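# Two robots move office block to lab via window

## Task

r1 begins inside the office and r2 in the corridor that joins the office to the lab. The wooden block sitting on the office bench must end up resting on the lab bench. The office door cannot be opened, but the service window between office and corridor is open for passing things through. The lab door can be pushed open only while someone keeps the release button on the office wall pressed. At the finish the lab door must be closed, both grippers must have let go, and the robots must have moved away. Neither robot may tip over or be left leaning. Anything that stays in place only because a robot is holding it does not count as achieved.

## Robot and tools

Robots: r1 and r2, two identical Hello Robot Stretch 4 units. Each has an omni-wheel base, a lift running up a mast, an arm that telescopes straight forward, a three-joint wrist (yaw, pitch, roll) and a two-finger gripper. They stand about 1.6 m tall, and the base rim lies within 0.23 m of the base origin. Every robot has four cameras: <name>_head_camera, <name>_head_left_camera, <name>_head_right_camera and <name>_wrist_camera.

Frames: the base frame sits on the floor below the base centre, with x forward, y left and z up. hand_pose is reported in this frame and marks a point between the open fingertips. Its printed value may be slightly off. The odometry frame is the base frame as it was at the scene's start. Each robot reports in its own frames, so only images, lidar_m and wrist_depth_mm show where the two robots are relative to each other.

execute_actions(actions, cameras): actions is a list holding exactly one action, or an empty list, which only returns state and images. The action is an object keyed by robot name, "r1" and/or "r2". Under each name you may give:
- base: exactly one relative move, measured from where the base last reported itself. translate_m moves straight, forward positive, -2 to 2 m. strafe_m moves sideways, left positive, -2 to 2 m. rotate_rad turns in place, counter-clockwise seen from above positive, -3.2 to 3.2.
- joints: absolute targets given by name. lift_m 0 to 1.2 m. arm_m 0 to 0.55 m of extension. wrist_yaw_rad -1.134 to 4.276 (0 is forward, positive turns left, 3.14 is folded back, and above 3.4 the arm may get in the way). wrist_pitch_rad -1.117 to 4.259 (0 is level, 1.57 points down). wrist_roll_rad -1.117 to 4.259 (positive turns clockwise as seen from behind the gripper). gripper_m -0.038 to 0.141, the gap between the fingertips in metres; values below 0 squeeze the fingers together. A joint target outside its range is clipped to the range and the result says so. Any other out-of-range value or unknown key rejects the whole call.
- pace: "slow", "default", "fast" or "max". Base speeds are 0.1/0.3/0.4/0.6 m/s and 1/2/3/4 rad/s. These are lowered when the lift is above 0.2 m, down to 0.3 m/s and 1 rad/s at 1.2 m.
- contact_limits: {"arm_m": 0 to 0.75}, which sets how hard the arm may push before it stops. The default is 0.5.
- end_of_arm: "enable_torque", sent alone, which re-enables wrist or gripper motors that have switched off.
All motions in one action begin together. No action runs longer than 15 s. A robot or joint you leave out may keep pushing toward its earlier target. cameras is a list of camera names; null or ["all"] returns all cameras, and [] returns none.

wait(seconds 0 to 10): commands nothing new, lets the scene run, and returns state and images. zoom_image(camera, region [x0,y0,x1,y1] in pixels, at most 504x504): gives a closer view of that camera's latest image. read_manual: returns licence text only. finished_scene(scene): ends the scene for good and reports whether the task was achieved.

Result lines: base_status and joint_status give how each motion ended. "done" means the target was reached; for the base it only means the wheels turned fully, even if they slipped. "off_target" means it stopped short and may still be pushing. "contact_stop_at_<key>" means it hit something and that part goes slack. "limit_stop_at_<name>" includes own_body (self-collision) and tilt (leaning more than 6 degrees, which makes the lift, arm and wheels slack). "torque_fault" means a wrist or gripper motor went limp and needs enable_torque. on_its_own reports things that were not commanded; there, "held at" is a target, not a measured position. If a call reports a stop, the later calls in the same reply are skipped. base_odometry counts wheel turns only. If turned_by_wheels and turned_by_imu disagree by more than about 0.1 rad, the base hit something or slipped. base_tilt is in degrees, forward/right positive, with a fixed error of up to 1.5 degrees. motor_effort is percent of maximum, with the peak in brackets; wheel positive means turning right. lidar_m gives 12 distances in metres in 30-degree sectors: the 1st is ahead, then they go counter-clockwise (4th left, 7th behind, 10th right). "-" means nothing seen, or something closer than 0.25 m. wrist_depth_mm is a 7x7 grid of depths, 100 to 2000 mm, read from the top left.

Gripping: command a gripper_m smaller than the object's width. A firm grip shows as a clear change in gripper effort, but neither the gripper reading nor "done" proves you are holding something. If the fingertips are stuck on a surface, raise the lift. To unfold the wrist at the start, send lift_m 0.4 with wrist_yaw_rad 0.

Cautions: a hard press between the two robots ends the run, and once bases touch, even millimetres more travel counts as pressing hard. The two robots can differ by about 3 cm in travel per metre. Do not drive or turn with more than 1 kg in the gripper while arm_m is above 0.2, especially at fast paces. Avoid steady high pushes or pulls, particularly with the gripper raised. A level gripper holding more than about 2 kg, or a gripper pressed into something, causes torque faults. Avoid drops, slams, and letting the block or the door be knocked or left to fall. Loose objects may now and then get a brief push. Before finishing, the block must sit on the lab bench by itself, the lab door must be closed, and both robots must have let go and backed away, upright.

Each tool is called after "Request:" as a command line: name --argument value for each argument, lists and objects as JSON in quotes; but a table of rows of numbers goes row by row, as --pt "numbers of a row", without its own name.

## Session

Request:
execute_actions --actions '[]'

Scene clock: 0.00 s.
r1.base_odometry: x=+0.000 y=+0.000 heading=+0.000 (m, m, rad; r1's odometry frame)
r1.turned_by_wheels: +0.000 (rad since the last result)
r1.turned_by_imu: +0.000 (rad since the last result)
r1.base_tilt: forward=+0.6 right=+0.0 (deg)
r1.lidar_m: 1.27 0.97 1.53 1.33 0.92 0.92 0.89 1.08 1.30 1.31 1.59 2.87
r1.base_status: not commanded
r1.joint_positions: lift_m=+0.141 arm_m=-0.002 wrist_yaw_rad=+3.169 wrist_pitch_rad=+0.016 wrist_roll_rad=-0.009 gripper_m=+0.057
r1.joint_status: not commanded
r1.motor_effort: lift_m=+18 arm_m=-1 wrist_yaw_rad=+1 wrist_pitch_rad=-8 wrist_roll_rad=+2 gripper_m=-3 wheel_0=+0 wheel_1=+0 wheel_2=+0 (%)
r1.hand_pose: x=-0.1219 y=+0.0795 z=+0.3146 quat_wxyz=(-0.014, -0.008, -0.005, +1.000) (m; r1's base frame)
r1.wrist_depth_mm: - 143 228 1078 1042 946 878 / - 108 141 1098 1008 976 866 / - 111 140 1078 991 931 866 / - 123 151 1060 1008 946 866 / 143 1229 1118 1060 1008 917 866 / 222 1281 223 1078 960 917 854 / 224 854 878 156 820 891 854
r2.base_odometry: x=+0.000 y=+0.000 heading=+0.000 (m, m, rad; r2's odometry frame)
r2.turned_by_wheels: +0.000 (rad since the last result)
r2.turned_by_imu: +0.000 (rad since the last result)
r2.base_tilt: forward=+0.8 right=-0.2 (deg)
r2.lidar_m: 0.76 0.74 0.85 0.88 0.95 1.07 1.59 1.32 0.94 0.74 0.74 0.82
r2.base_status: not commanded
r2.joint_positions: lift_m=+0.204 arm_m=-0.002 wrist_yaw_rad=+3.204 wrist_pitch_rad=+0.013 wrist_roll_rad=+0.017 gripper_m=+0.057
r2.joint_status: not commanded
r2.motor_effort: lift_m=+20 arm_m=-1 wrist_yaw_rad=-3 wrist_pitch_rad=-7 wrist_roll_rad=+0 gripper_m=-3 wheel_0=+0 wheel_1=+0 wheel_2=+0 (%)
r2.hand_pose: x=-0.1240 y=+0.0692 z=+0.3789 quat_wxyz=(-0.031, -0.007, +0.008, +0.999) (m; r2's base frame)
r2.wrist_depth_mm: - 135 135 - 1661 1160 976 / - - 134 - 1661 1160 991 / - 111 134 - 1661 1160 991 / - 130 156 - 1618 1138 991 / 208 - - - 1618 1138 991 / 750 1618 196 1661 212 1118 976 / 554 917 1042 141 991 1060 960
pictures: r1_head_camera, r1_head_left_camera, r1_head_right_camera, r1_wrist_camera, r2_head_camera, r2_head_left_camera, r2_head_right_camera, r2_wrist_camera
Images, in order (width x height): r1_head_camera 420x560, r1_head_left_camera 420x672, r1_head_right_camera 420x672, r1_wrist_camera 616x392, r2_head_camera 420x560, r2_head_left_camera 420x672, r2_head_right_camera 420x672, r2_wrist_camera 616x392.

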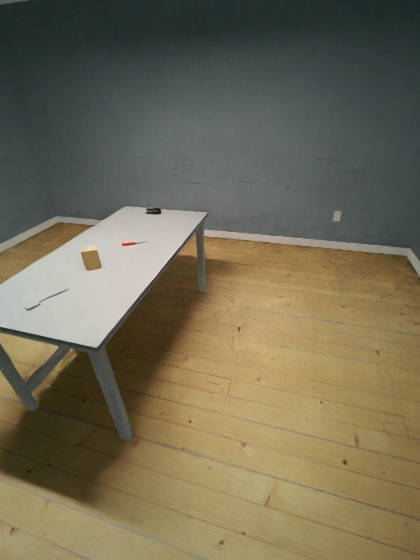

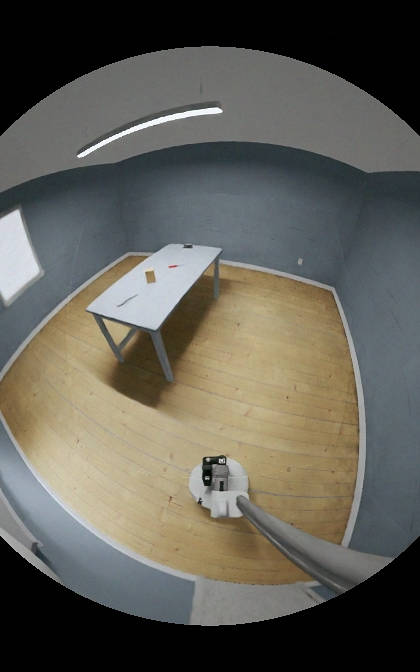

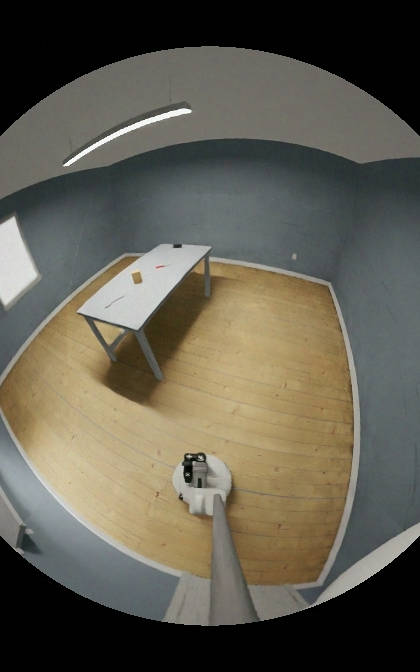

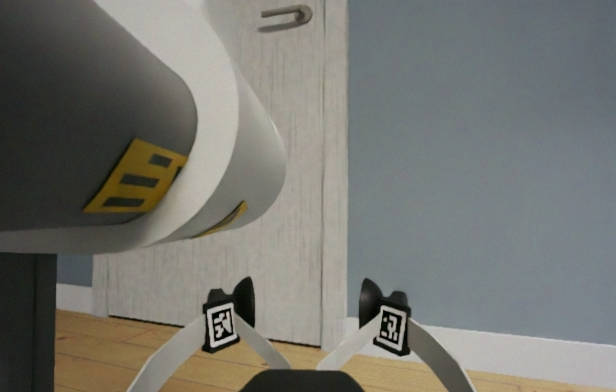

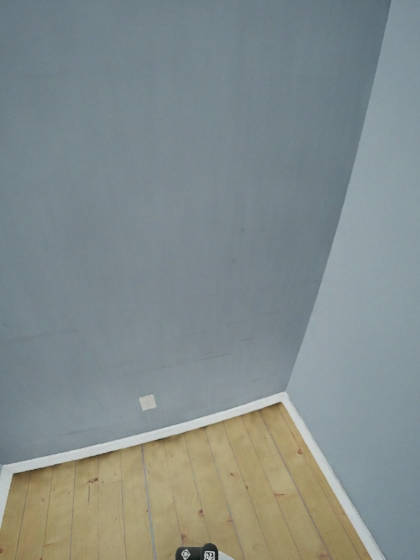

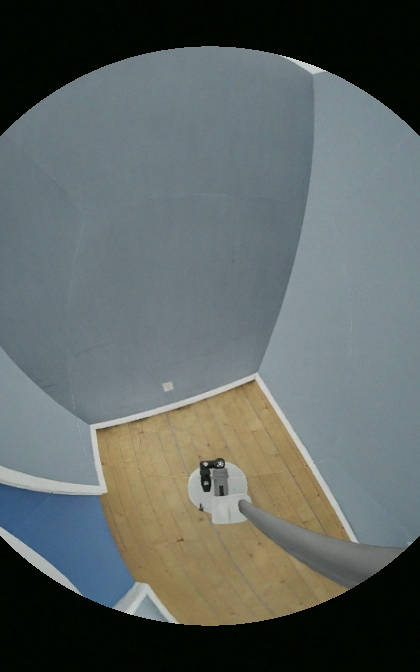

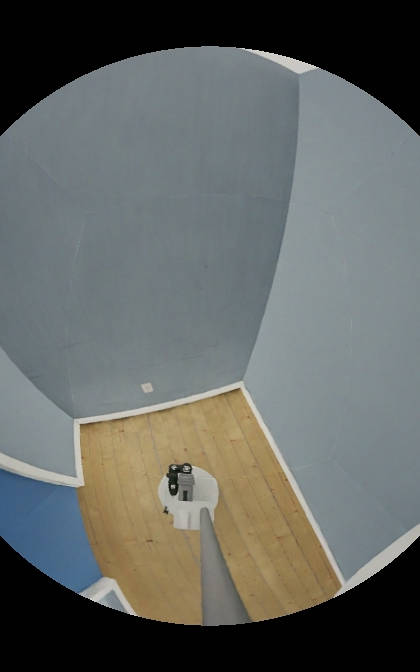

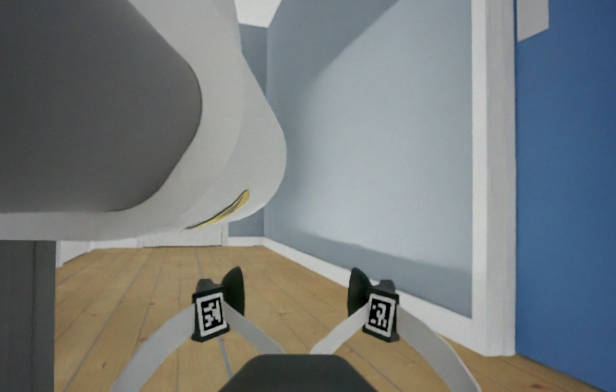

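Request:
zoom_image --camera "r1_head_left_camera" --region '[0, 180, 210, 630]'

Request:
zoom_image --camera "r2_head_left_camera" --region '[0, 420, 300, 640]'

Request:
zoom_image --camera "r1_head_camera" --region '[0, 190, 240, 370]'

Region (0, 180, 210, 630) of r1_head_left_camera's 420x672 image, scaled by 1.120, with more detail than that image has; it fills the left 235 columns of this view, and the rest is white.

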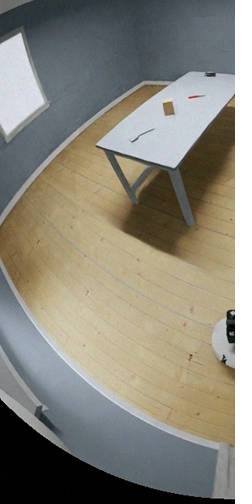

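Region (0, 420, 300, 640) of r2_head_left_camera's 420x672 image, scaled by 1.680, with more detail than that image has; it fills the top 370 rows of this view, and the rest is white.

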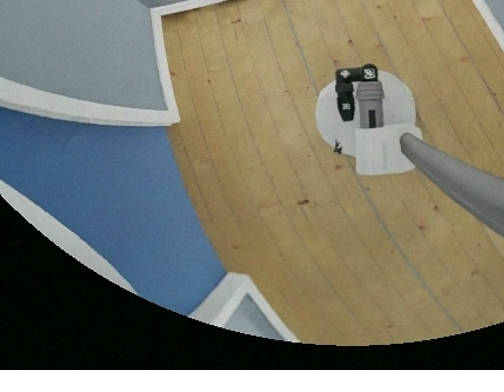

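Region (0, 190, 240, 370) of r1_head_camera's 420x560 image, scaled by 2.100, with more detail than that image has; it fills the top 378 rows of this view, and the rest is white.

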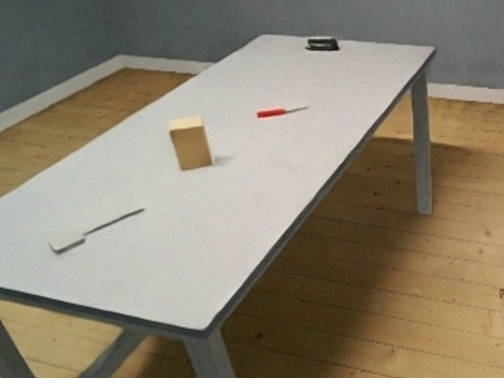

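Request:
execute_actions --actions '[{"r1": {"base": {"rotate_rad": 0.46}, "joints": {"lift_m": 0.72, "wrist_yaw_rad": 0.0, "wrist_pitch_rad": 0.0, "gripper_m": 0.141}, "pace": "fast"}, "r2": {"base": {"rotate_rad": -1.33}, "joints": {"lift_m": 0.5, "wrist_yaw_rad": 0.0, "wrist_pitch_rad": 0.0, "gripper_m": 0.141}, "pace": "fast"}}]'

Scene clock: 68.40 s.
r1.base_odometry: x=+0.000 y=+0.000 heading=+0.460 (m, m, rad; r1's odometry frame)
r1.turned_by_wheels: +0.460 (rad since the last result)
r1.turned_by_imu: +0.456 (rad since the last result)
r1.base_tilt: forward=+0.6 right=+0.1 (deg)
r1.lidar_m: 0.96 1.37 1.49 0.93 0.92 0.90 1.02 1.31 1.29 1.51 2.56 1.40
r1.base_status: done
r1.joint_positions: lift_m=+0.720 arm_m=-0.002 wrist_yaw_rad=+0.000 wrist_pitch_rad=+0.002 wrist_roll_rad=-0.009 gripper_m=+0.141
r1.joint_status: all done
r1.motor_effort: lift_m=+21(22) arm_m=-1(1) wrist_yaw_rad=-1(6) wrist_pitch_rad=-8(9) wrist_roll_rad=+0(0) gripper_m=-3(3) wheel_0=-1(6) wheel_1=+0(7) wheel_2=+0(7) (%)
r1.hand_pose: x=+0.4573 y=-0.0873 z=+0.8973 quat_wxyz=(+1.000, -0.005, +0.001, +0.000) (m; r1's base frame)
r1.wrist_depth_mm: - - - - - - - / - - - - - - - / - - - - - - - / - - - - - - - / - - - 1576 1863 - - / - 219 891 891 1078 1464 - / - - - 153 - - -
r2.base_odometry: x=+0.000 y=+0.000 heading=-1.330 (m, m, rad; r2's odometry frame)
r2.turned_by_wheels: -1.330 (rad since the last result)
r2.turned_by_imu: -1.309 (rad since the last result)
r2.base_tilt: forward=+0.7 right=-0.1 (deg)
r2.lidar_m: 0.73 0.75 0.83 0.74 0.78 0.96 0.92 0.97 1.15 2.40 1.24 0.81
r2.base_status: done
r2.joint_positions: lift_m=+0.500 arm_m=-0.002 wrist_yaw_rad=+0.001 wrist_pitch_rad=+0.002 wrist_roll_rad=+0.017 gripper_m=+0.141
r2.joint_status: all done
r2.motor_effort: lift_m=+24(29) arm_m=-1(1) wrist_yaw_rad=-3(10) wrist_pitch_rad=-8(7) wrist_roll_rad=+1(1) gripper_m=+0(4) wheel_0=-2(7) wheel_1=-2(11) wheel_2=-2(6) (%)
r2.hand_pose: x=+0.4579 y=-0.0872 z=+0.6773 quat_wxyz=(+1.000, +0.009, +0.001, +0.000) (m; r2's base frame)
r2.wrist_depth_mm: 517 535 549 569 597 615 634 / 517 530 544 564 591 609 634 / 512 530 544 564 585 609 627 / 508 525 544 564 585 609 627 / 512 521 539 559 580 603 627 / 508 196 535 554 574 597 621 / 504 517 535 142 574 597 621
pictures: r1_head_camera, r1_head_left_camera, r1_head_right_camera, r1_wrist_camera, r2_head_camera, r2_head_left_camera, r2_head_right_camera, r2_wrist_camera
Images, in order (width x height): r1_head_camera 420x560, r1_head_left_camera 420x672, r1_head_right_camera 420x672, r1_wrist_camera 616x392, r2_head_camera 420x560, r2_head_left_camera 420x672, r2_head_right_camera 420x672, r2_wrist_camera 616x392.

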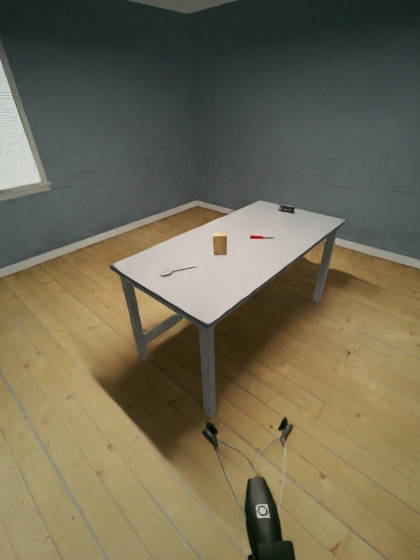

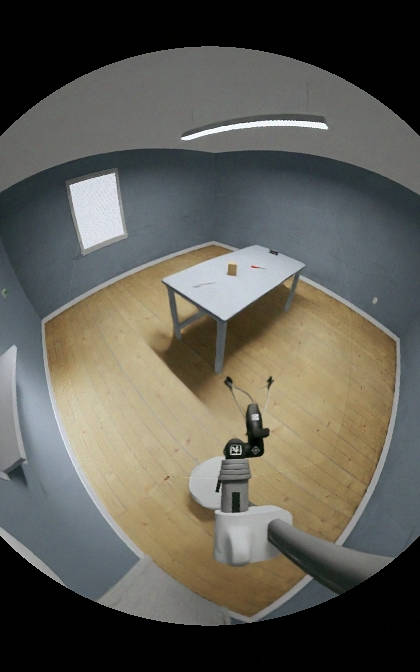

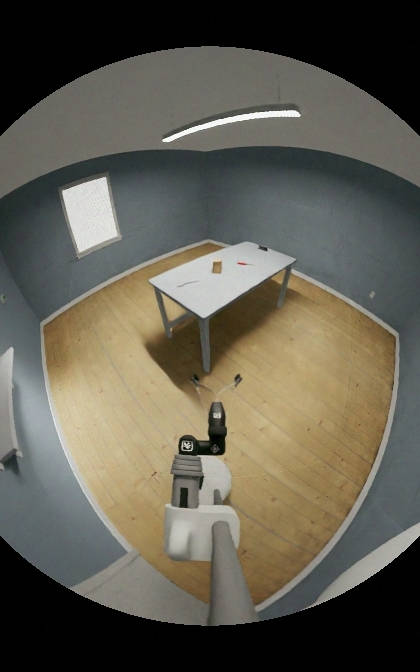

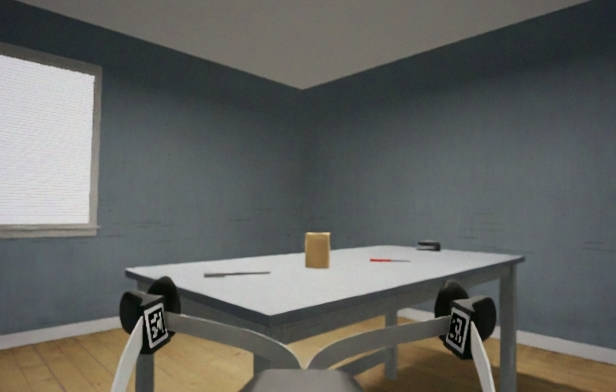

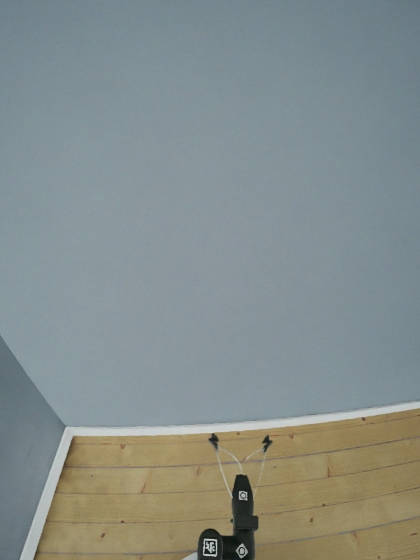

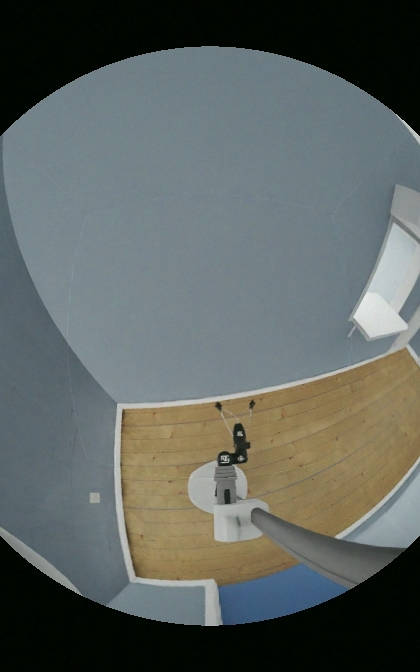

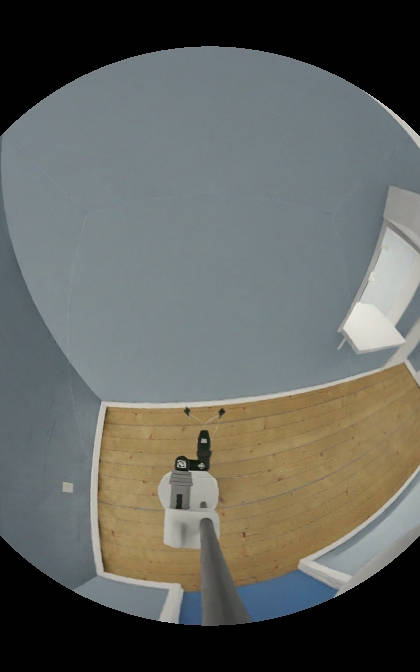

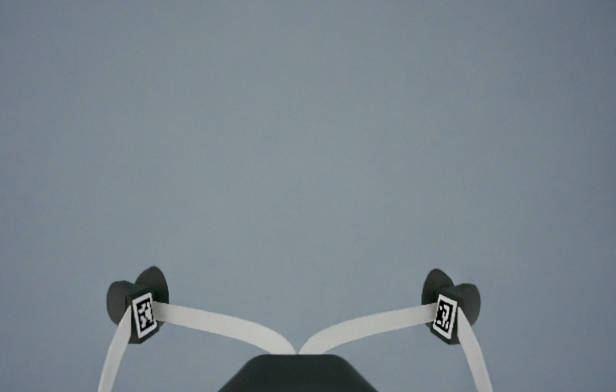

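Request:
execute_actions --actions '[{"r1": {"base": {"translate_m": 0.62}, "joints": {"lift_m": 0.68}, "pace": "max"}, "r2": {"base": {"rotate_rad": 0.15}, "joints": {"lift_m": 0.5}, "pace": "fast"}}]' --cameras '["r1_head_camera", "r1_wrist_camera", "r2_head_right_camera"]'

Scene clock: 106.20 s.
r1.base_odometry: x=+0.556 y=+0.275 heading=+0.460 (m, m, rad; r1's odometry frame)
r1.turned_by_wheels: +0.000 (rad since the last result)
r1.turned_by_imu: -0.002 (rad since the last result)
r1.base_tilt: forward=+0.5 right=+0.0 (deg)
r1.lidar_m: 0.33 0.48 2.86 1.35 1.15 1.36 1.52 1.75 1.73 2.00 2.93 0.48
r1.base_status: done
r1.joint_positions: lift_m=+0.680 arm_m=-0.002 wrist_yaw_rad=+0.000 wrist_pitch_rad=+0.003 wrist_roll_rad=-0.009 gripper_m=+0.141
r1.joint_status: all done
r1.motor_effort: lift_m=+17(20) arm_m=-1(1) wrist_yaw_rad=+1(1) wrist_pitch_rad=-7(9) wrist_roll_rad=+1(4) gripper_m=+1(0) wheel_0=-2(7) wheel_1=-2(4) wheel_2=+1(8) (%)
r1.hand_pose: x=+0.4573 y=-0.0874 z=+0.8576 quat_wxyz=(+1.000, -0.005, +0.001, +0.000) (m; r1's base frame)
r1.wrist_depth_mm: - - - - - - - / - - - - - - - / - - - - - - - / - - - - - - - / - - - 778 1576 - - / 597 219 609 634 640 512 723 / 377 359 362 154 368 394 -
r2.base_odometry: x=+0.000 y=+0.000 heading=-1.181 (m, m, rad; r2's odometry frame)
r2.turned_by_wheels: +0.150 (rad since the last result)
r2.turned_by_imu: +0.148 (rad since the last result)
r2.base_tilt: forward=+0.7 right=-0.2 (deg)
r2.lidar_m: 0.73 0.79 0.80 0.75 0.81 0.92 0.89 1.01 1.30 1.96 1.05 0.77
r2.base_status: done
r2.joint_positions: lift_m=+0.500 arm_m=-0.002 wrist_yaw_rad=+0.000 wrist_pitch_rad=+0.002 wrist_roll_rad=+0.017 gripper_m=+0.141
r2.joint_status: all done
r2.motor_effort: lift_m=+23(25) arm_m=-1(1) wrist_yaw_rad=-2(3) wrist_pitch_rad=-7(8) wrist_roll_rad=+2(1) gripper_m=+0(1) wheel_0=-1(1) wheel_1=+0(5) wheel_2=+0(5) (%)
r2.hand_pose: x=+0.4578 y=-0.0874 z=+0.6773 quat_wxyz=(+1.000, +0.009, +0.001, +0.000) (m; r2's base frame)
r2.wrist_depth_mm: 549 554 554 549 549 549 549 / 549 549 544 549 544 544 544 / 544 544 544 544 544 544 544 / 544 539 544 544 544 539 535 / 544 539 539 535 539 535 539 / 539 197 539 535 539 535 535 / 539 535 539 142 535 535 535
pictures: r1_head_camera, r1_wrist_camera, r2_head_right_camera
Images, in order (width x height): r1_head_camera 420x560, r1_wrist_camera 616x392, r2_head_right_camera 420x672.

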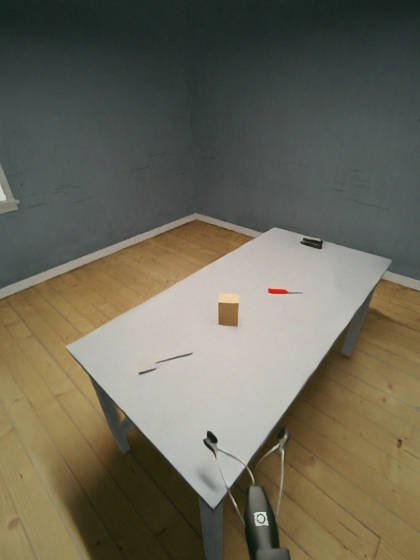

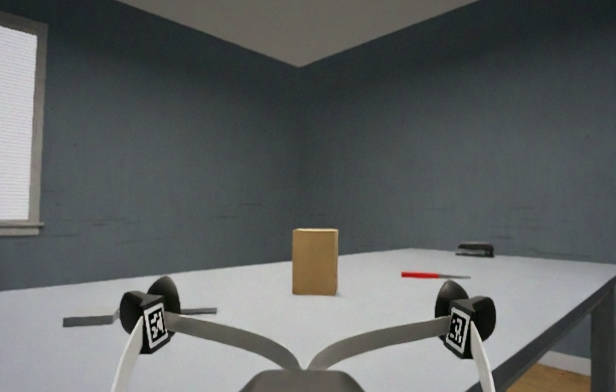

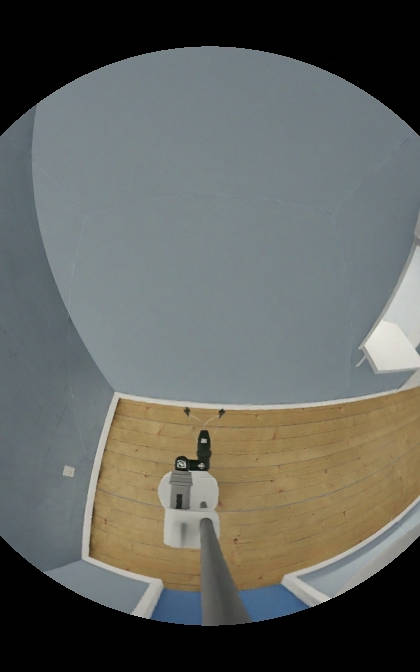

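Request:
execute_actions --actions '[{"r1": {"joints": {"lift_m": 0.64, "arm_m": 0.33}, "pace": "fast"}, "r2": {"base": {"strafe_m": -1.2}, "joints": {"lift_m": 0.86}, "pace": "fast"}}]' --cameras '["r1_wrist_camera", "r2_head_camera", "r2_wrist_camera"]'

Scene clock: 128.87 s.
r1.base_odometry: x=+0.556 y=+0.275 heading=+0.460 (m, m, rad; r1's odometry frame)
r1.turned_by_wheels: +0.000 (rad since the last result)
r1.turned_by_imu: +0.001 (rad since the last result)
r1.base_tilt: forward=+0.6 right=+0.1 (deg)
r1.lidar_m: 0.34 0.48 2.88 1.33 1.17 1.35 1.51 1.74 1.72 2.00 2.91 0.57
r1.base_status: not commanded
r1.joint_positions: lift_m=+0.640 arm_m=+0.329 wrist_yaw_rad=+0.000 wrist_pitch_rad=+0.002 wrist_roll_rad=-0.009 gripper_m=+0.141
r1.joint_status: all done
r1.motor_effort: lift_m=+16(17) arm_m=+4(8) wrist_yaw_rad=+1(2) wrist_pitch_rad=-6(8) wrist_roll_rad=+0(0) gripper_m=+2(3) wheel_0=-1(2) wheel_1=-2(2) wheel_2=+1(1) (%)
r1.hand_pose: x=+0.7886 y=-0.0874 z=+0.8177 quat_wxyz=(+1.000, -0.005, +0.001, +0.000) (m; r1's base frame)
r1.wrist_depth_mm: - - - - - - - / - - - - - - - / - - - - - - - / - - - - - - - / - - - 392 1118 1118 1060 / 439 219 449 389 455 368 466 / 252 259 264 154 267 266 287
r2.base_odometry: x=-1.110 y=-0.456 heading=-1.181 (m, m, rad; r2's odometry frame)
r2.turned_by_wheels: +0.000 (rad since the last result)
r2.turned_by_imu: -0.001 (rad since the last result)
r2.base_tilt: forward=+0.7 right=-0.2 (deg)
r2.lidar_m: 0.48 0.75 1.08 1.96 1.42 0.94 0.92 0.97 1.36 2.51 0.68 0.52
r2.base_status: done
r2.joint_positions: lift_m=+0.860 arm_m=-0.002 wrist_yaw_rad=+0.000 wrist_pitch_rad=+0.002 wrist_roll_rad=+0.017 gripper_m=+0.141
r2.joint_status: all done
r2.motor_effort: lift_m=+23(24) arm_m=-1(1) wrist_yaw_rad=-2(2) wrist_pitch_rad=-7(7) wrist_roll_rad=+1(1) gripper_m=-1(0) wheel_0=-1(17) wheel_1=+2(10) wheel_2=-1(1) (%)
r2.hand_pose: x=+0.4578 y=-0.0874 z=+1.0373 quat_wxyz=(+1.000, +0.009, +0.001, +0.000) (m; r2's base frame)
r2.wrist_depth_mm: 517 517 580 - - - - / 512 517 591 - - - - / 512 512 591 - - - - / 508 508 597 - - - - / 504 504 597 - - - - / 504 197 496 668 559 559 683 / 504 500 424 142 430 404 430
pictures: r1_wrist_camera, r2_head_camera, r2_wrist_camera
Images, in order (width x height): r1_wrist_camera 616x392, r2_head_camera 420x560, r2_wrist_camera 616x392.

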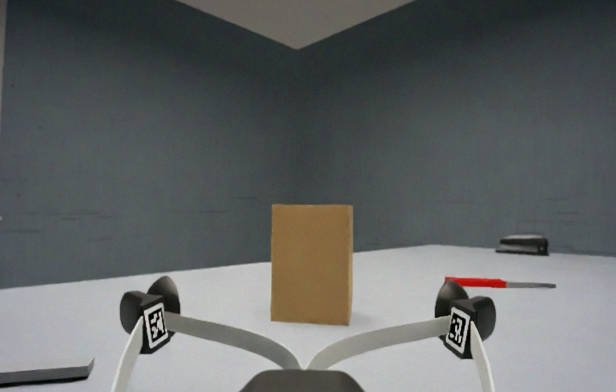

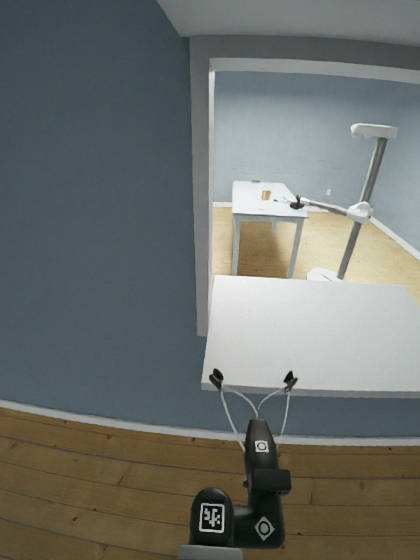

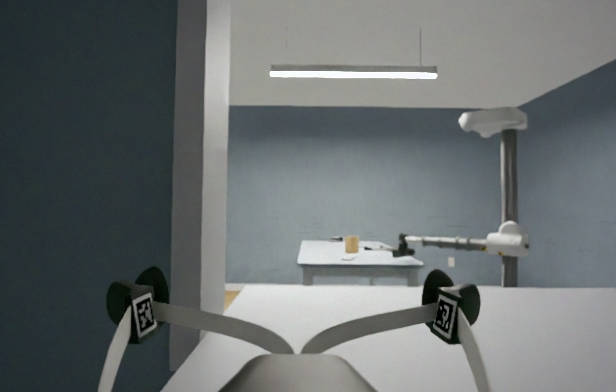

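Request:
execute_actions --actions '[{"r1": {"joints": {"arm_m": 0.512}}, "r2": {"base": {"strafe_m": -0.2}, "pace": "fast"}}]' --cameras '["r1_wrist_camera"]'

Scene clock: 167.37 s.
r1.base_odometry: x=+0.556 y=+0.275 heading=+0.460 (m, m, rad; r1's odometry frame)
r1.turned_by_wheels: +0.000 (rad since the last result)
r1.turned_by_imu: +0.000 (rad since the last result)
r1.base_tilt: forward=+0.6 right=+0.0 (deg)
r1.lidar_m: 0.32 0.49 2.90 1.37 1.15 1.38 1.51 1.74 1.72 2.01 2.91 0.50
r1.base_status: not commanded
r1.joint_positions: lift_m=+0.640 arm_m=+0.511 wrist_yaw_rad=+0.000 wrist_pitch_rad=+0.002 wrist_roll_rad=-0.009 gripper_m=+0.141
r1.joint_status: all done
r1.motor_effort: lift_m=+16(16) arm_m=+4(6) wrist_yaw_rad=+1(2) wrist_pitch_rad=-7(7) wrist_roll_rad=-1(1) gripper_m=+3(4) wheel_0=-1(1) wheel_1=-2(2) wheel_2=+1(1) (%)
r1.hand_pose: x=+0.9706 y=-0.0874 z=+0.8177 quat_wxyz=(+1.000, -0.005, +0.001, +0.000) (m; r1's base frame)
r1.wrist_depth_mm: - - - - - - - / - - - - - - - / - - - - - - - / - - - - - - - / - - - 210 878 - 891 / 436 220 215 209 410 370 421 / 277 259 245 154 250 266 287
r2.base_odometry: x=-1.295 y=-0.533 heading=-1.181 (m, m, rad; r2's odometry frame)
r2.turned_by_wheels: +0.000 (rad since the last result)
r2.turned_by_imu: +0.000 (rad since the last result)
r2.base_tilt: forward=+0.7 right=-0.2 (deg)
r2.lidar_m: 0.48 0.52 1.06 2.15 1.41 0.97 0.93 0.94 1.36 2.52 0.71 0.50
r2.base_status: done
r2.joint_positions: lift_m=+0.860 arm_m=-0.002 wrist_yaw_rad=+0.000 wrist_pitch_rad=+0.002 wrist_roll_rad=+0.017 gripper_m=+0.141
r2.joint_status: not commanded
r2.motor_effort: lift_m=+22(22) arm_m=-1(1) wrist_yaw_rad=-3(3) wrist_pitch_rad=-7(7) wrist_roll_rad=+1(1) gripper_m=+0(0) wheel_0=-2(3) wheel_1=+0(10) wheel_2=+0(2) (%)
r2.hand_pose: x=+0.4578 y=-0.0874 z=+1.0374 quat_wxyz=(+1.000, +0.009, +0.001, +0.000) (m; r2's base frame)
r2.wrist_depth_mm: 504 - - - - - - / 504 - - - - - - / 504 - - - - - - / 504 - - - - - - / 504 - - - - - - / 500 197 668 683 554 554 683 / 413 392 427 142 433 402 430
pictures: r1_wrist_camera
Images, in order (width x height): r1_wrist_camera 616x392.

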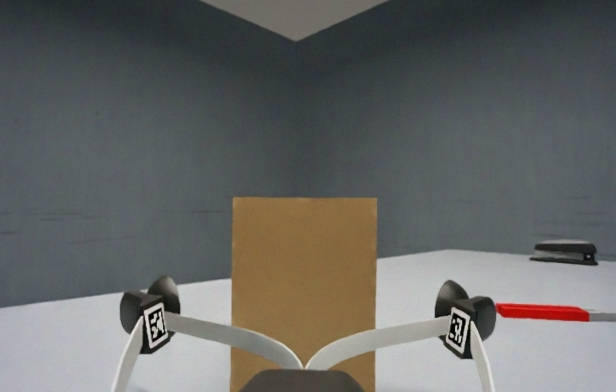

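Centered at depth 0.21. Close the gripper.

Request:
execute_actions --actions '[{"r1": {"joints": {"gripper_m": 0.03}}}]' --cameras '["r1_wrist_camera"]'

Request:
execute_actions --actions '[{"r1": {"joints": {"lift_m": 0.7}}}]' --cameras '["r1_wrist_camera"]'

Scene clock: 173.90 s.
r1.base_odometry: x=+0.556 y=+0.275 heading=+0.460 (m, m, rad; r1's odometry frame)
r1.turned_by_wheels: +0.000 (rad since the last result)
r1.turned_by_imu: +0.001 (rad since the last result)
r1.base_tilt: forward=+0.6 right=+0.1 (deg)
r1.lidar_m: 0.35 0.44 2.86 1.33 1.14 1.36 1.50 1.73 1.73 1.99 2.92 0.48
r1.base_status: not commanded
r1.joint_positions: lift_m=+0.640 arm_m=+0.511 wrist_yaw_rad=+0.000 wrist_pitch_rad=+0.002 wrist_roll_rad=-0.009 gripper_m=+0.031
r1.joint_status: all done
r1.motor_effort: lift_m=+16(16) arm_m=+4(4) wrist_yaw_rad=+1(1) wrist_pitch_rad=-7(7) wrist_roll_rad=-1(0) gripper_m=-25(23) wheel_0=-1(1) wheel_1=-1(2) wheel_2=+1(1) (%)
r1.hand_pose: x=+0.9706 y=-0.0873 z=+0.8177 quat_wxyz=(+1.000, -0.005, +0.001, +0.000) (m; r1's base frame)
r1.wrist_depth_mm: - - - - - - - / - - - - - - - / - - - - - - - / - - - - - - - / - - - 194 878 - 891 / 436 442 198 194 191 459 421 / 274 179 196 191 189 250 287
r2.base_odometry: x=-1.295 y=-0.533 heading=-1.181 (m, m, rad; r2's odometry frame)
r2.turned_by_wheels: +0.000 (rad since the last result)
r2.turned_by_imu: +0.000 (rad since the last result)
r2.base_tilt: forward=+0.7 right=-0.2 (deg)
r2.lidar_m: 0.48 0.49 1.04 2.16 1.41 0.95 0.93 0.95 1.34 2.53 0.69 0.51
r2.base_status: not commanded
r2.joint_positions: lift_m=+0.860 arm_m=-0.002 wrist_yaw_rad=+0.000 wrist_pitch_rad=+0.002 wrist_roll_rad=+0.017 gripper_m=+0.141
r2.joint_status: not commanded
r2.motor_effort: lift_m=+23(22) arm_m=-1(1) wrist_yaw_rad=-2(2) wrist_pitch_rad=-7(7) wrist_roll_rad=+1(1) gripper_m=+0(0) wheel_0=-2(2) wheel_1=+1(0) wheel_2=+0(0) (%)
r2.hand_pose: x=+0.4578 y=-0.0874 z=+1.0374 quat_wxyz=(+1.000, +0.009, +0.001, +0.000) (m; r2's base frame)
r2.wrist_depth_mm: 508 - - - - - - / 504 - - - - - - / 504 - - - - - - / 504 - - - - - - / 504 - - - - - - / 496 198 668 676 554 554 683 / 415 394 427 142 433 402 430
pictures: r1_wrist_camera
Images, in order (width x height): r1_wrist_camera 616x392.

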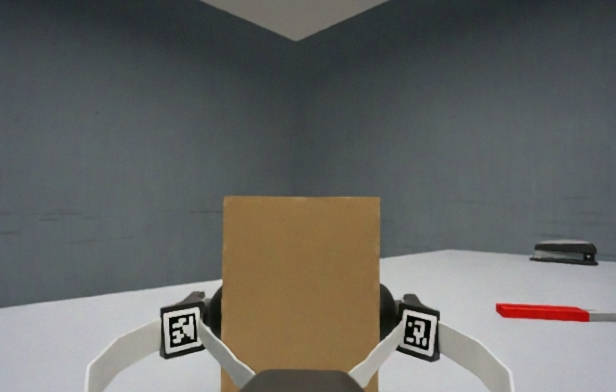

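Scene clock: 175.07 s.
r1.base_odometry: x=+0.556 y=+0.275 heading=+0.460 (m, m, rad; r1's odometry frame)
r1.turned_by_wheels: +0.000 (rad since the last result)
r1.turned_by_imu: +0.000 (rad since the last result)
r1.base_tilt: forward=+0.5 right=+0.0 (deg)
r1.lidar_m: 0.34 0.48 2.84 1.33 1.15 1.33 1.52 1.73 1.73 1.99 2.91 0.50
r1.base_status: not commanded
r1.joint_positions: lift_m=+0.700 arm_m=+0.511 wrist_yaw_rad=+0.000 wrist_pitch_rad=+0.006 wrist_roll_rad=-0.009 gripper_m=+0.030
r1.joint_status: all done
r1.motor_effort: lift_m=+22(22) arm_m=+4(4) wrist_yaw_rad=+0(0) wrist_pitch_rad=-17(17) wrist_roll_rad=+0(2) gripper_m=-22(23) wheel_0=-1(1) wheel_1=-1(2) wheel_2=+1(1) (%)
r1.hand_pose: x=+0.9706 y=-0.0873 z=+0.8763 quat_wxyz=(+1.000, -0.005, +0.003, +0.000) (m; r1's base frame)
r1.wrist_depth_mm: - - - - - - - / - - - - - - - / - - - - - - - / - - - - - - - / - - - 195 - - 1983 / - - 198 194 190 676 683 / 413 179 195 190 189 373 407
r2.base_odometry: x=-1.295 y=-0.533 heading=-1.181 (m, m, rad; r2's odometry frame)
r2.turned_by_wheels: +0.000 (rad since the last result)
r2.turned_by_imu: +0.000 (rad since the last result)
r2.base_tilt: forward=+0.7 right=-0.2 (deg)
r2.lidar_m: 0.47 0.52 1.07 2.17 1.43 0.96 0.93 0.96 1.37 2.52 0.69 0.52
r2.base_status: not commanded
r2.joint_positions: lift_m=+0.860 arm_m=-0.002 wrist_yaw_rad=+0.000 wrist_pitch_rad=+0.002 wrist_roll_rad=+0.017 gripper_m=+0.141
r2.joint_status: not commanded
r2.motor_effort: lift_m=+22(22) arm_m=-1(1) wrist_yaw_rad=-2(3) wrist_pitch_rad=-7(7) wrist_roll_rad=+0(0) gripper_m=+0(1) wheel_0=-2(2) wheel_1=-1(1) wheel_2=+0(0) (%)
r2.hand_pose: x=+0.4578 y=-0.0874 z=+1.0374 quat_wxyz=(+1.000, +0.009, +0.001, +0.000) (m; r2's base frame)
r2.wrist_depth_mm: 508 - - - - - - / 508 - - - - - - / 508 - - - - - - / 504 - - - - - - / 504 - - - - - - / 496 197 661 676 554 554 683 / 415 394 424 142 433 404 433
pictures: r1_wrist_camera
Images, in order (width x height): r1_wrist_camera 616x392.

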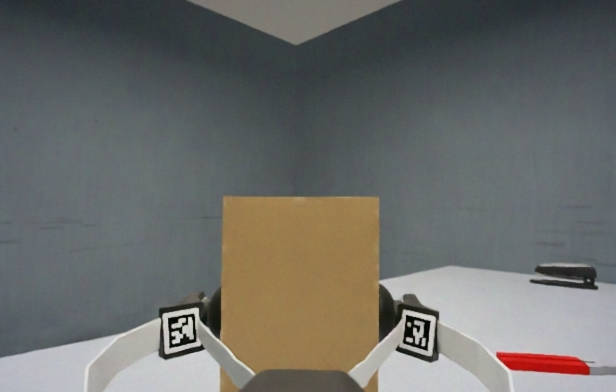

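Request:
execute_actions --actions '[{"r1": {"base": {"strafe_m": 1.0}, "joints": {"lift_m": 0.86, "arm_m": 0.0}, "pace": "fast"}}]' --cameras '["r1_head_left_camera", "r1_head_camera"]'

Scene clock: 185.23 s.
r1.base_odometry: x=+0.112 y=+1.171 heading=+0.460 (m, m, rad; r1's odometry frame)
r1.turned_by_wheels: +0.000 (rad since the last result)
r1.turned_by_imu: +0.004 (rad since the last result)
r1.base_tilt: forward=+0.6 right=+0.0 (deg)
r1.lidar_m: 2.62 2.26 1.43 0.54 0.40 0.43 0.52 1.33 2.46 2.83 0.91 0.92
r1.base_status: done
r1.joint_positions: lift_m=+0.860 arm_m=+0.001 wrist_yaw_rad=+0.000 wrist_pitch_rad=+0.006 wrist_roll_rad=-0.009 gripper_m=+0.030
r1.joint_status: all done
r1.motor_effort: lift_m=+21(23) arm_m=-5(7) wrist_yaw_rad=+1(0) wrist_pitch_rad=-17(18) wrist_roll_rad=+0(0) gripper_m=-20(22) wheel_0=+1(9) wheel_1=+0(8) wheel_2=+1(3) (%)
r1.hand_pose: x=+0.4602 y=-0.0874 z=+1.0363 quat_wxyz=(+1.000, -0.005, +0.003, +0.000) (m; r1's base frame)
r1.wrist_depth_mm: 1863 - - - - - - / 1863 - - - - - - / 1921 - - - - - - / 1808 - - - - - - / 1863 - - 195 - - - / 1756 - 198 193 191 - - / 1921 179 196 191 190 - -
r2.base_odometry: x=-1.295 y=-0.533 heading=-1.181 (m, m, rad; r2's odometry frame)
r2.turned_by_wheels: +0.000 (rad since the last result)
r2.turned_by_imu: +0.000 (rad since the last result)
r2.base_tilt: forward=+0.7 right=-0.1 (deg)
r2.lidar_m: 0.49 0.50 1.06 2.17 1.43 0.95 0.93 0.97 1.37 2.52 0.69 0.49
r2.base_status: not commanded
r2.joint_positions: lift_m=+0.860 arm_m=-0.002 wrist_yaw_rad=+0.000 wrist_pitch_rad=+0.002 wrist_roll_rad=+0.017 gripper_m=+0.141
r2.joint_status: not commanded
r2.motor_effort: lift_m=+22(22) arm_m=-1(1) wrist_yaw_rad=-3(3) wrist_pitch_rad=-8(7) wrist_roll_rad=+1(1) gripper_m=-1(0) wheel_0=-2(2) wheel_1=+0(0) wheel_2=+0(0) (%)
r2.hand_pose: x=+0.4578 y=-0.0874 z=+1.0374 quat_wxyz=(+1.000, +0.009, +0.001, +0.000) (m; r2's base frame)
r2.wrist_depth_mm: 504 - - - - - - / 508 - - 1336 - - - / 508 - - - - - - / 504 - - 1430 - - - / 504 - - - - - - / 500 197 661 676 554 559 691 / 415 394 427 142 430 404 430
pictures: r1_head_camera, r1_head_left_camera
Images, in order (width x height): r1_head_camera 420x560, r1_head_left_camera 420x672.

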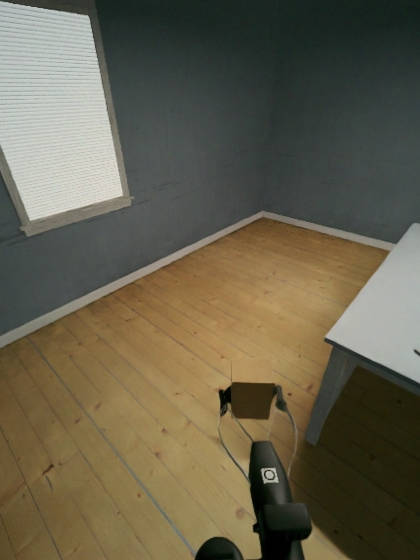

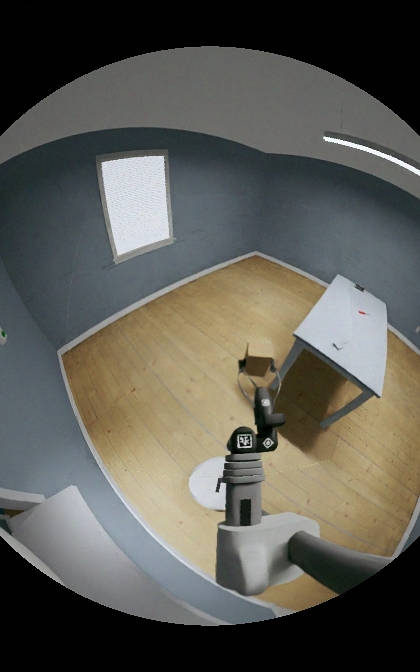

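Request:
execute_actions --actions '[{"r1": {"base": {"rotate_rad": 2.42}, "pace": "fast"}}]' --cameras '["r1_head_camera", "r2_head_camera", "r2_wrist_camera"]'

Scene clock: 195.90 s.
r1.base_odometry: x=+0.112 y=+1.171 heading=+2.880 (m, m, rad; r1's odometry frame)
r1.turned_by_wheels: +2.420 (rad since the last result)
r1.turned_by_imu: +2.395 (rad since the last result)
r1.base_tilt: forward=+0.6 right=+0.0 (deg)
r1.lidar_m: 0.42 0.47 0.70 2.47 2.62 0.96 0.93 3.07 2.30 2.17 0.89 0.45
r1.base_status: done
r1.joint_positions: lift_m=+0.860 arm_m=+0.001 wrist_yaw_rad=+0.000 wrist_pitch_rad=+0.006 wrist_roll_rad=-0.009 gripper_m=+0.030
r1.joint_status: not commanded
r1.motor_effort: lift_m=+21(21) arm_m=-4(5) wrist_yaw_rad=+0(1) wrist_pitch_rad=-16(17) wrist_roll_rad=-2(1) gripper_m=-21(21) wheel_0=+0(5) wheel_1=+0(6) wheel_2=+1(7) (%)
r1.hand_pose: x=+0.4602 y=-0.0873 z=+1.0364 quat_wxyz=(+1.000, -0.005, +0.003, +0.000) (m; r1's base frame)
r1.wrist_depth_mm: - - - - - - 504 / - - - - - - 504 / - - - - - - 500 / - - - 1397 - - 500 / - - - 194 - - 500 / 683 699 198 193 190 - 496 / 439 178 196 191 189 399 445
r2.base_odometry: x=-1.295 y=-0.533 heading=-1.181 (m, m, rad; r2's odometry frame)
r2.turned_by_wheels: +0.000 (rad since the last result)
r2.turned_by_imu: +0.000 (rad since the last result)
r2.base_tilt: forward=+0.7 right=-0.1 (deg)
r2.lidar_m: 0.47 0.48 1.06 2.17 1.43 0.95 0.92 0.97 1.35 2.52 0.71 0.51
r2.base_status: not commanded
r2.joint_positions: lift_m=+0.860 arm_m=-0.002 wrist_yaw_rad=+0.000 wrist_pitch_rad=+0.002 wrist_roll_rad=+0.017 gripper_m=+0.141
r2.joint_status: not commanded
r2.motor_effort: lift_m=+22(23) arm_m=-1(1) wrist_yaw_rad=-3(3) wrist_pitch_rad=-7(7) wrist_roll_rad=+1(1) gripper_m=+0(0) wheel_0=-2(2) wheel_1=+0(0) wheel_2=+0(0) (%)
r2.hand_pose: x=+0.4578 y=-0.0874 z=+1.0374 quat_wxyz=(+1.000, +0.009, +0.001, +0.000) (m; r2's base frame)
r2.wrist_depth_mm: 504 - - - - - - / 504 - - 1336 - - - / 508 - - - - - - / 504 - - 1430 - - - / 504 - - - - - - / 500 197 668 676 554 554 683 / 415 394 424 142 433 402 433
pictures: r1_head_camera, r2_head_camera, r2_wrist_camera
Images, in order (width x height): r1_head_camera 420x560, r2_head_camera 420x560, r2_wrist_camera 616x392.

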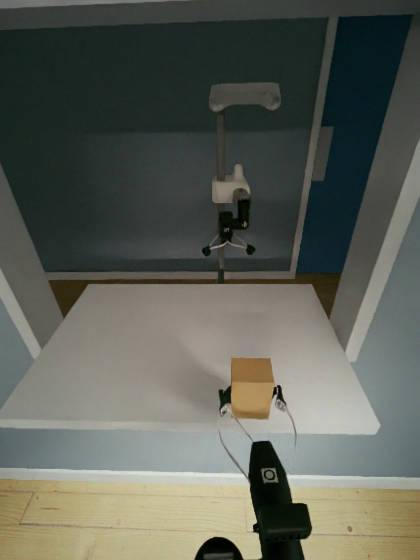

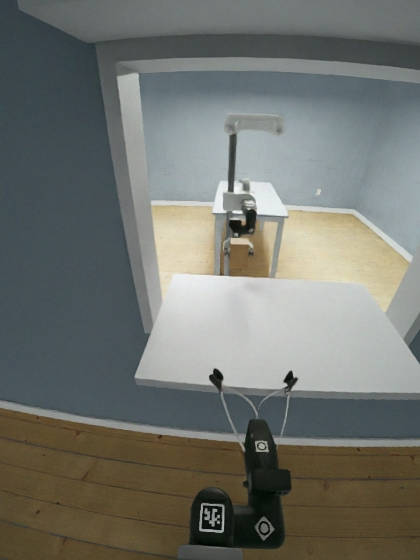

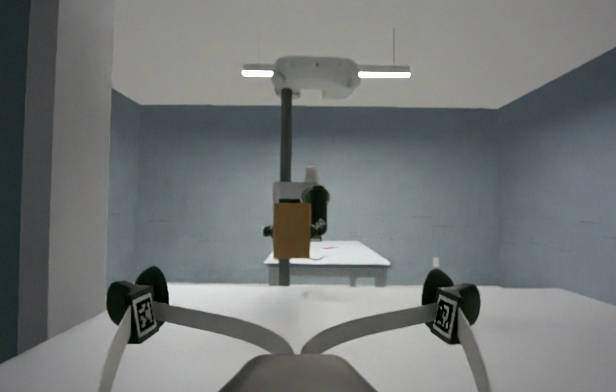

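Request:
execute_actions --actions '[{"r1": {"joints": {"arm_m": 0.27, "lift_m": 0.815}}, "r2": {"base": {"strafe_m": 0.03}}}]' --cameras '["r2_wrist_camera"]'

Request:
execute_actions --actions '[{"r1": {"joints": {"lift_m": 0.797}, "pace": "slow"}}]' --cameras '["r2_wrist_camera", "r1_wrist_camera"]'

Scene clock: 209.03 s.
r1.base_odometry: x=+0.112 y=+1.171 heading=+2.880 (m, m, rad; r1's odometry frame)
r1.turned_by_wheels: +0.000 (rad since the last result)
r1.turned_by_imu: +0.000 (rad since the last result)
r1.base_tilt: forward=+0.5 right=+0.0 (deg)
r1.lidar_m: 0.45 0.47 0.71 2.44 2.62 0.98 0.91 3.08 2.29 2.15 0.90 0.47
r1.base_status: not commanded
r1.joint_positions: lift_m=+0.815 arm_m=+0.269 wrist_yaw_rad=+0.000 wrist_pitch_rad=+0.006 wrist_roll_rad=-0.009 gripper_m=+0.030
r1.joint_status: all done
r1.motor_effort: lift_m=+17(20) arm_m=+4(3) wrist_yaw_rad=+1(0) wrist_pitch_rad=-17(17) wrist_roll_rad=+1(1) gripper_m=-23(24) wheel_0=+0(0) wheel_1=+0(0) wheel_2=+0(1) (%)
r1.hand_pose: x=+0.7286 y=-0.0874 z=+0.9918 quat_wxyz=(+1.000, -0.005, +0.003, +0.000) (m; r1's base frame)
r1.wrist_depth_mm: - - - - 1042 - - / - - - - - - 1983 / - - - - 1983 - - / - - - 831 1078 - - / - - - 195 1983 - 1921 / 508 517 197 193 190 1863 1983 / 329 178 196 191 189 294 340
r2.base_odometry: x=-1.267 y=-0.521 heading=-1.181 (m, m, rad; r2's odometry frame)
r2.turned_by_wheels: +0.000 (rad since the last result)
r2.turned_by_imu: +0.000 (rad since the last result)
r2.base_tilt: forward=+0.7 right=-0.2 (deg)
r2.lidar_m: 0.48 0.50 1.05 2.13 1.43 0.97 0.92 0.95 1.35 2.55 0.71 0.52
r2.base_status: done
r2.joint_positions: lift_m=+0.860 arm_m=-0.002 wrist_yaw_rad=+0.000 wrist_pitch_rad=+0.002 wrist_roll_rad=+0.017 gripper_m=+0.141
r2.joint_status: not commanded
r2.motor_effort: lift_m=+22(22) arm_m=+0(1) wrist_yaw_rad=-3(2) wrist_pitch_rad=-7(7) wrist_roll_rad=+1(0) gripper_m=+1(0) wheel_0=+0(2) wheel_1=-2(7) wheel_2=+0(2) (%)
r2.hand_pose: x=+0.4578 y=-0.0874 z=+1.0374 quat_wxyz=(+1.000, +0.009, +0.001, +0.000) (m; r2's base frame)
r2.wrist_depth_mm: 508 - - - - - - / 508 - - 1430 - - - / 508 - - - - - - / 504 - - 1397 - - - / 496 - - 580 - - - / 496 197 668 549 554 554 683 / 415 394 424 142 433 402 433
pictures: r2_wrist_camera
Images, in order (width x height): r2_wrist_camera 616x392.

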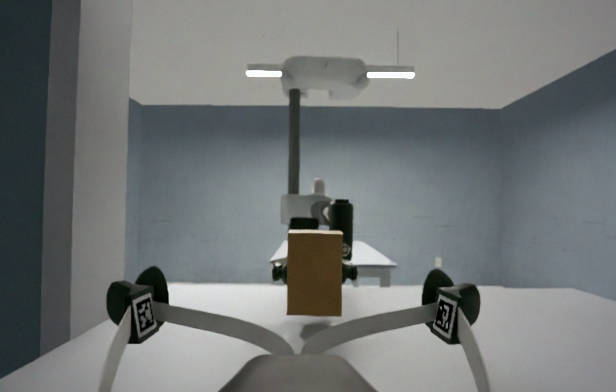

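Scene clock: 209.93 s.
r1.base_odometry: x=+0.112 y=+1.171 heading=+2.880 (m, m, rad; r1's odometry frame)
r1.turned_by_wheels: +0.000 (rad since the last result)
r1.turned_by_imu: +0.000 (rad since the last result)
r1.base_tilt: forward=+0.7 right=+0.1 (deg)
r1.lidar_m: 0.44 0.47 0.68 2.46 2.61 0.95 0.91 3.04 2.29 2.19 0.89 0.46
r1.base_status: not commanded
r1.joint_positions: lift_m=+0.797 arm_m=+0.269 wrist_yaw_rad=+0.000 wrist_pitch_rad=+0.006 wrist_roll_rad=-0.009 gripper_m=+0.030
r1.joint_status: all done
r1.motor_effort: lift_m=+16(17) arm_m=+5(5) wrist_yaw_rad=+1(1) wrist_pitch_rad=-17(16) wrist_roll_rad=-2(1) gripper_m=-19(24) wheel_0=+0(0) wheel_1=+0(0) wheel_2=+0(0) (%)
r1.hand_pose: x=+0.7286 y=-0.0874 z=+0.9737 quat_wxyz=(+1.000, -0.005, +0.003, +0.000) (m; r1's base frame)
r1.wrist_depth_mm: - - - - 1060 1983 - / - - - - 1983 - 1983 / - - - - 1983 1983 1983 / - - - 798 946 - 1983 / - - - 195 1983 - - / 442 449 198 193 191 473 462 / 282 179 196 191 190 256 293
r2.base_odometry: x=-1.267 y=-0.521 heading=-1.181 (m, m, rad; r2's odometry frame)
r2.turned_by_wheels: +0.000 (rad since the last result)
r2.turned_by_imu: +0.000 (rad since the last result)
r2.base_tilt: forward=+0.8 right=-0.2 (deg)
r2.lidar_m: 0.48 0.50 1.05 2.13 1.44 0.94 0.93 0.98 1.36 2.55 0.68 0.49
r2.base_status: not commanded
r2.joint_positions: lift_m=+0.860 arm_m=-0.002 wrist_yaw_rad=+0.000 wrist_pitch_rad=+0.002 wrist_roll_rad=+0.017 gripper_m=+0.141
r2.joint_status: not commanded
r2.motor_effort: lift_m=+22(22) arm_m=-1(1) wrist_yaw_rad=-2(3) wrist_pitch_rad=-7(8) wrist_roll_rad=+1(0) gripper_m=+0(1) wheel_0=+0(0) wheel_1=-3(3) wheel_2=-1(1) (%)
r2.hand_pose: x=+0.4578 y=-0.0874 z=+1.0374 quat_wxyz=(+1.000, +0.009, +0.001, +0.000) (m; r2's base frame)
r2.wrist_depth_mm: 508 - - - - - - / 512 - - 1397 - - - / 508 - - - - - - / 504 - - - - - - / 496 - - 809 - - - / 496 197 668 554 554 559 683 / 415 394 424 142 433 402 433
pictures: r1_wrist_camera, r2_wrist_camera
Images, in order (width x height): r1_wrist_camera 616x392, r2_wrist_camera 616x392.

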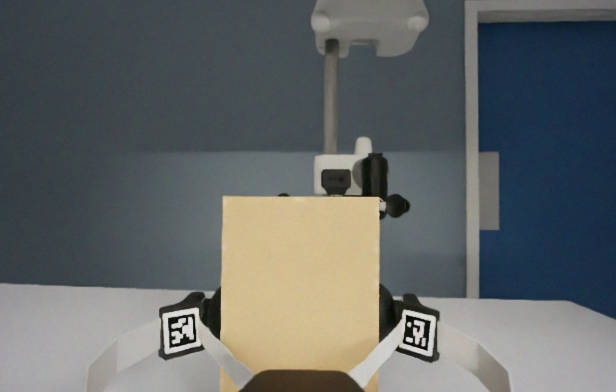

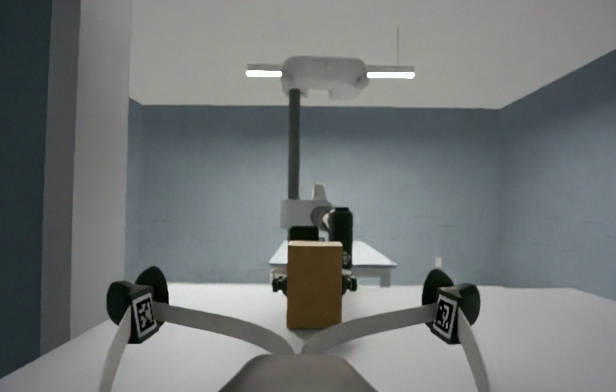

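Request:
execute_actions --actions '[{"r1": {"joints": {"lift_m": 0.79}, "pace": "slow"}}]' --cameras '["r2_wrist_camera"]'

Scene clock: 215.67 s.
r1.base_odometry: x=+0.112 y=+1.171 heading=+2.880 (m, m, rad; r1's odometry frame)
r1.turned_by_wheels: +0.000 (rad since the last result)
r1.turned_by_imu: +0.000 (rad since the last result)
r1.base_tilt: forward=+0.5 right=+0.0 (deg)
r1.lidar_m: 0.46 0.48 0.70 2.47 2.62 0.97 0.92 3.05 2.29 2.16 0.91 0.47
r1.base_status: not commanded
r1.joint_positions: lift_m=+0.790 arm_m=+0.269 wrist_yaw_rad=+0.000 wrist_pitch_rad=+0.001 wrist_roll_rad=-0.009 gripper_m=+0.030
r1.joint_status: all done
r1.motor_effort: lift_m=+15(17) arm_m=+5(5) wrist_yaw_rad=+1(1) wrist_pitch_rad=-2(17) wrist_roll_rad=+0(1) gripper_m=-22(24) wheel_0=+0(0) wheel_1=-1(0) wheel_2=+0(0) (%)
r1.hand_pose: x=+0.7286 y=-0.0874 z=+0.9684 quat_wxyz=(+1.000, -0.005, +0.000, +0.000) (m; r1's base frame)
r1.wrist_depth_mm: - - - - 1042 - - / - - - - - - 1983 / - - - - 1921 - 1983 / - - - 820 1138 - - / - - - 194 1983 - 1921 / 433 442 196 193 191 466 466 / 276 242 196 191 189 249 289
r2.base_odometry: x=-1.267 y=-0.521 heading=-1.181 (m, m, rad; r2's odometry frame)
r2.turned_by_wheels: +0.000 (rad since the last result)
r2.turned_by_imu: +0.000 (rad since the last result)
r2.base_tilt: forward=+0.8 right=-0.2 (deg)
r2.lidar_m: 0.49 0.53 1.07 2.13 1.44 0.95 0.92 0.97 1.37 2.54 0.67 0.50
r2.base_status: not commanded
r2.joint_positions: lift_m=+0.860 arm_m=-0.002 wrist_yaw_rad=+0.000 wrist_pitch_rad=+0.002 wrist_roll_rad=+0.017 gripper_m=+0.141
r2.joint_status: not commanded
r2.motor_effort: lift_m=+22(22) arm_m=-1(1) wrist_yaw_rad=-3(3) wrist_pitch_rad=-7(7) wrist_roll_rad=+1(1) gripper_m=+0(0) wheel_0=+0(0) wheel_1=-3(2) wheel_2=-1(1) (%)
r2.hand_pose: x=+0.4578 y=-0.0874 z=+1.0374 quat_wxyz=(+1.000, +0.009, +0.001, +0.000) (m; r2's base frame)
r2.wrist_depth_mm: 508 - - - - - - / 508 - - 1430 - - - / 504 - - - - - - / 504 - - - - - - / 496 - - 842 - - - / 496 196 668 554 554 554 683 / 418 394 424 142 430 402 430
pictures: r2_wrist_camera
Images, in order (width x height): r2_wrist_camera 616x392.

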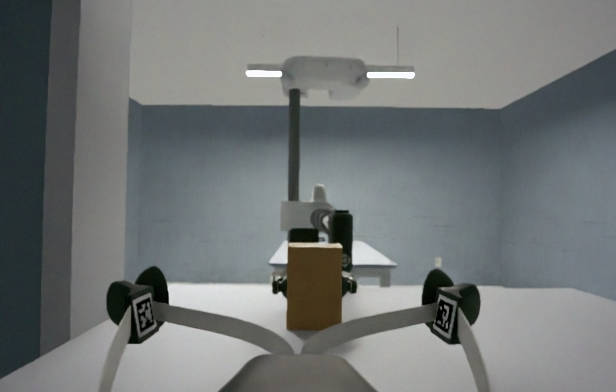

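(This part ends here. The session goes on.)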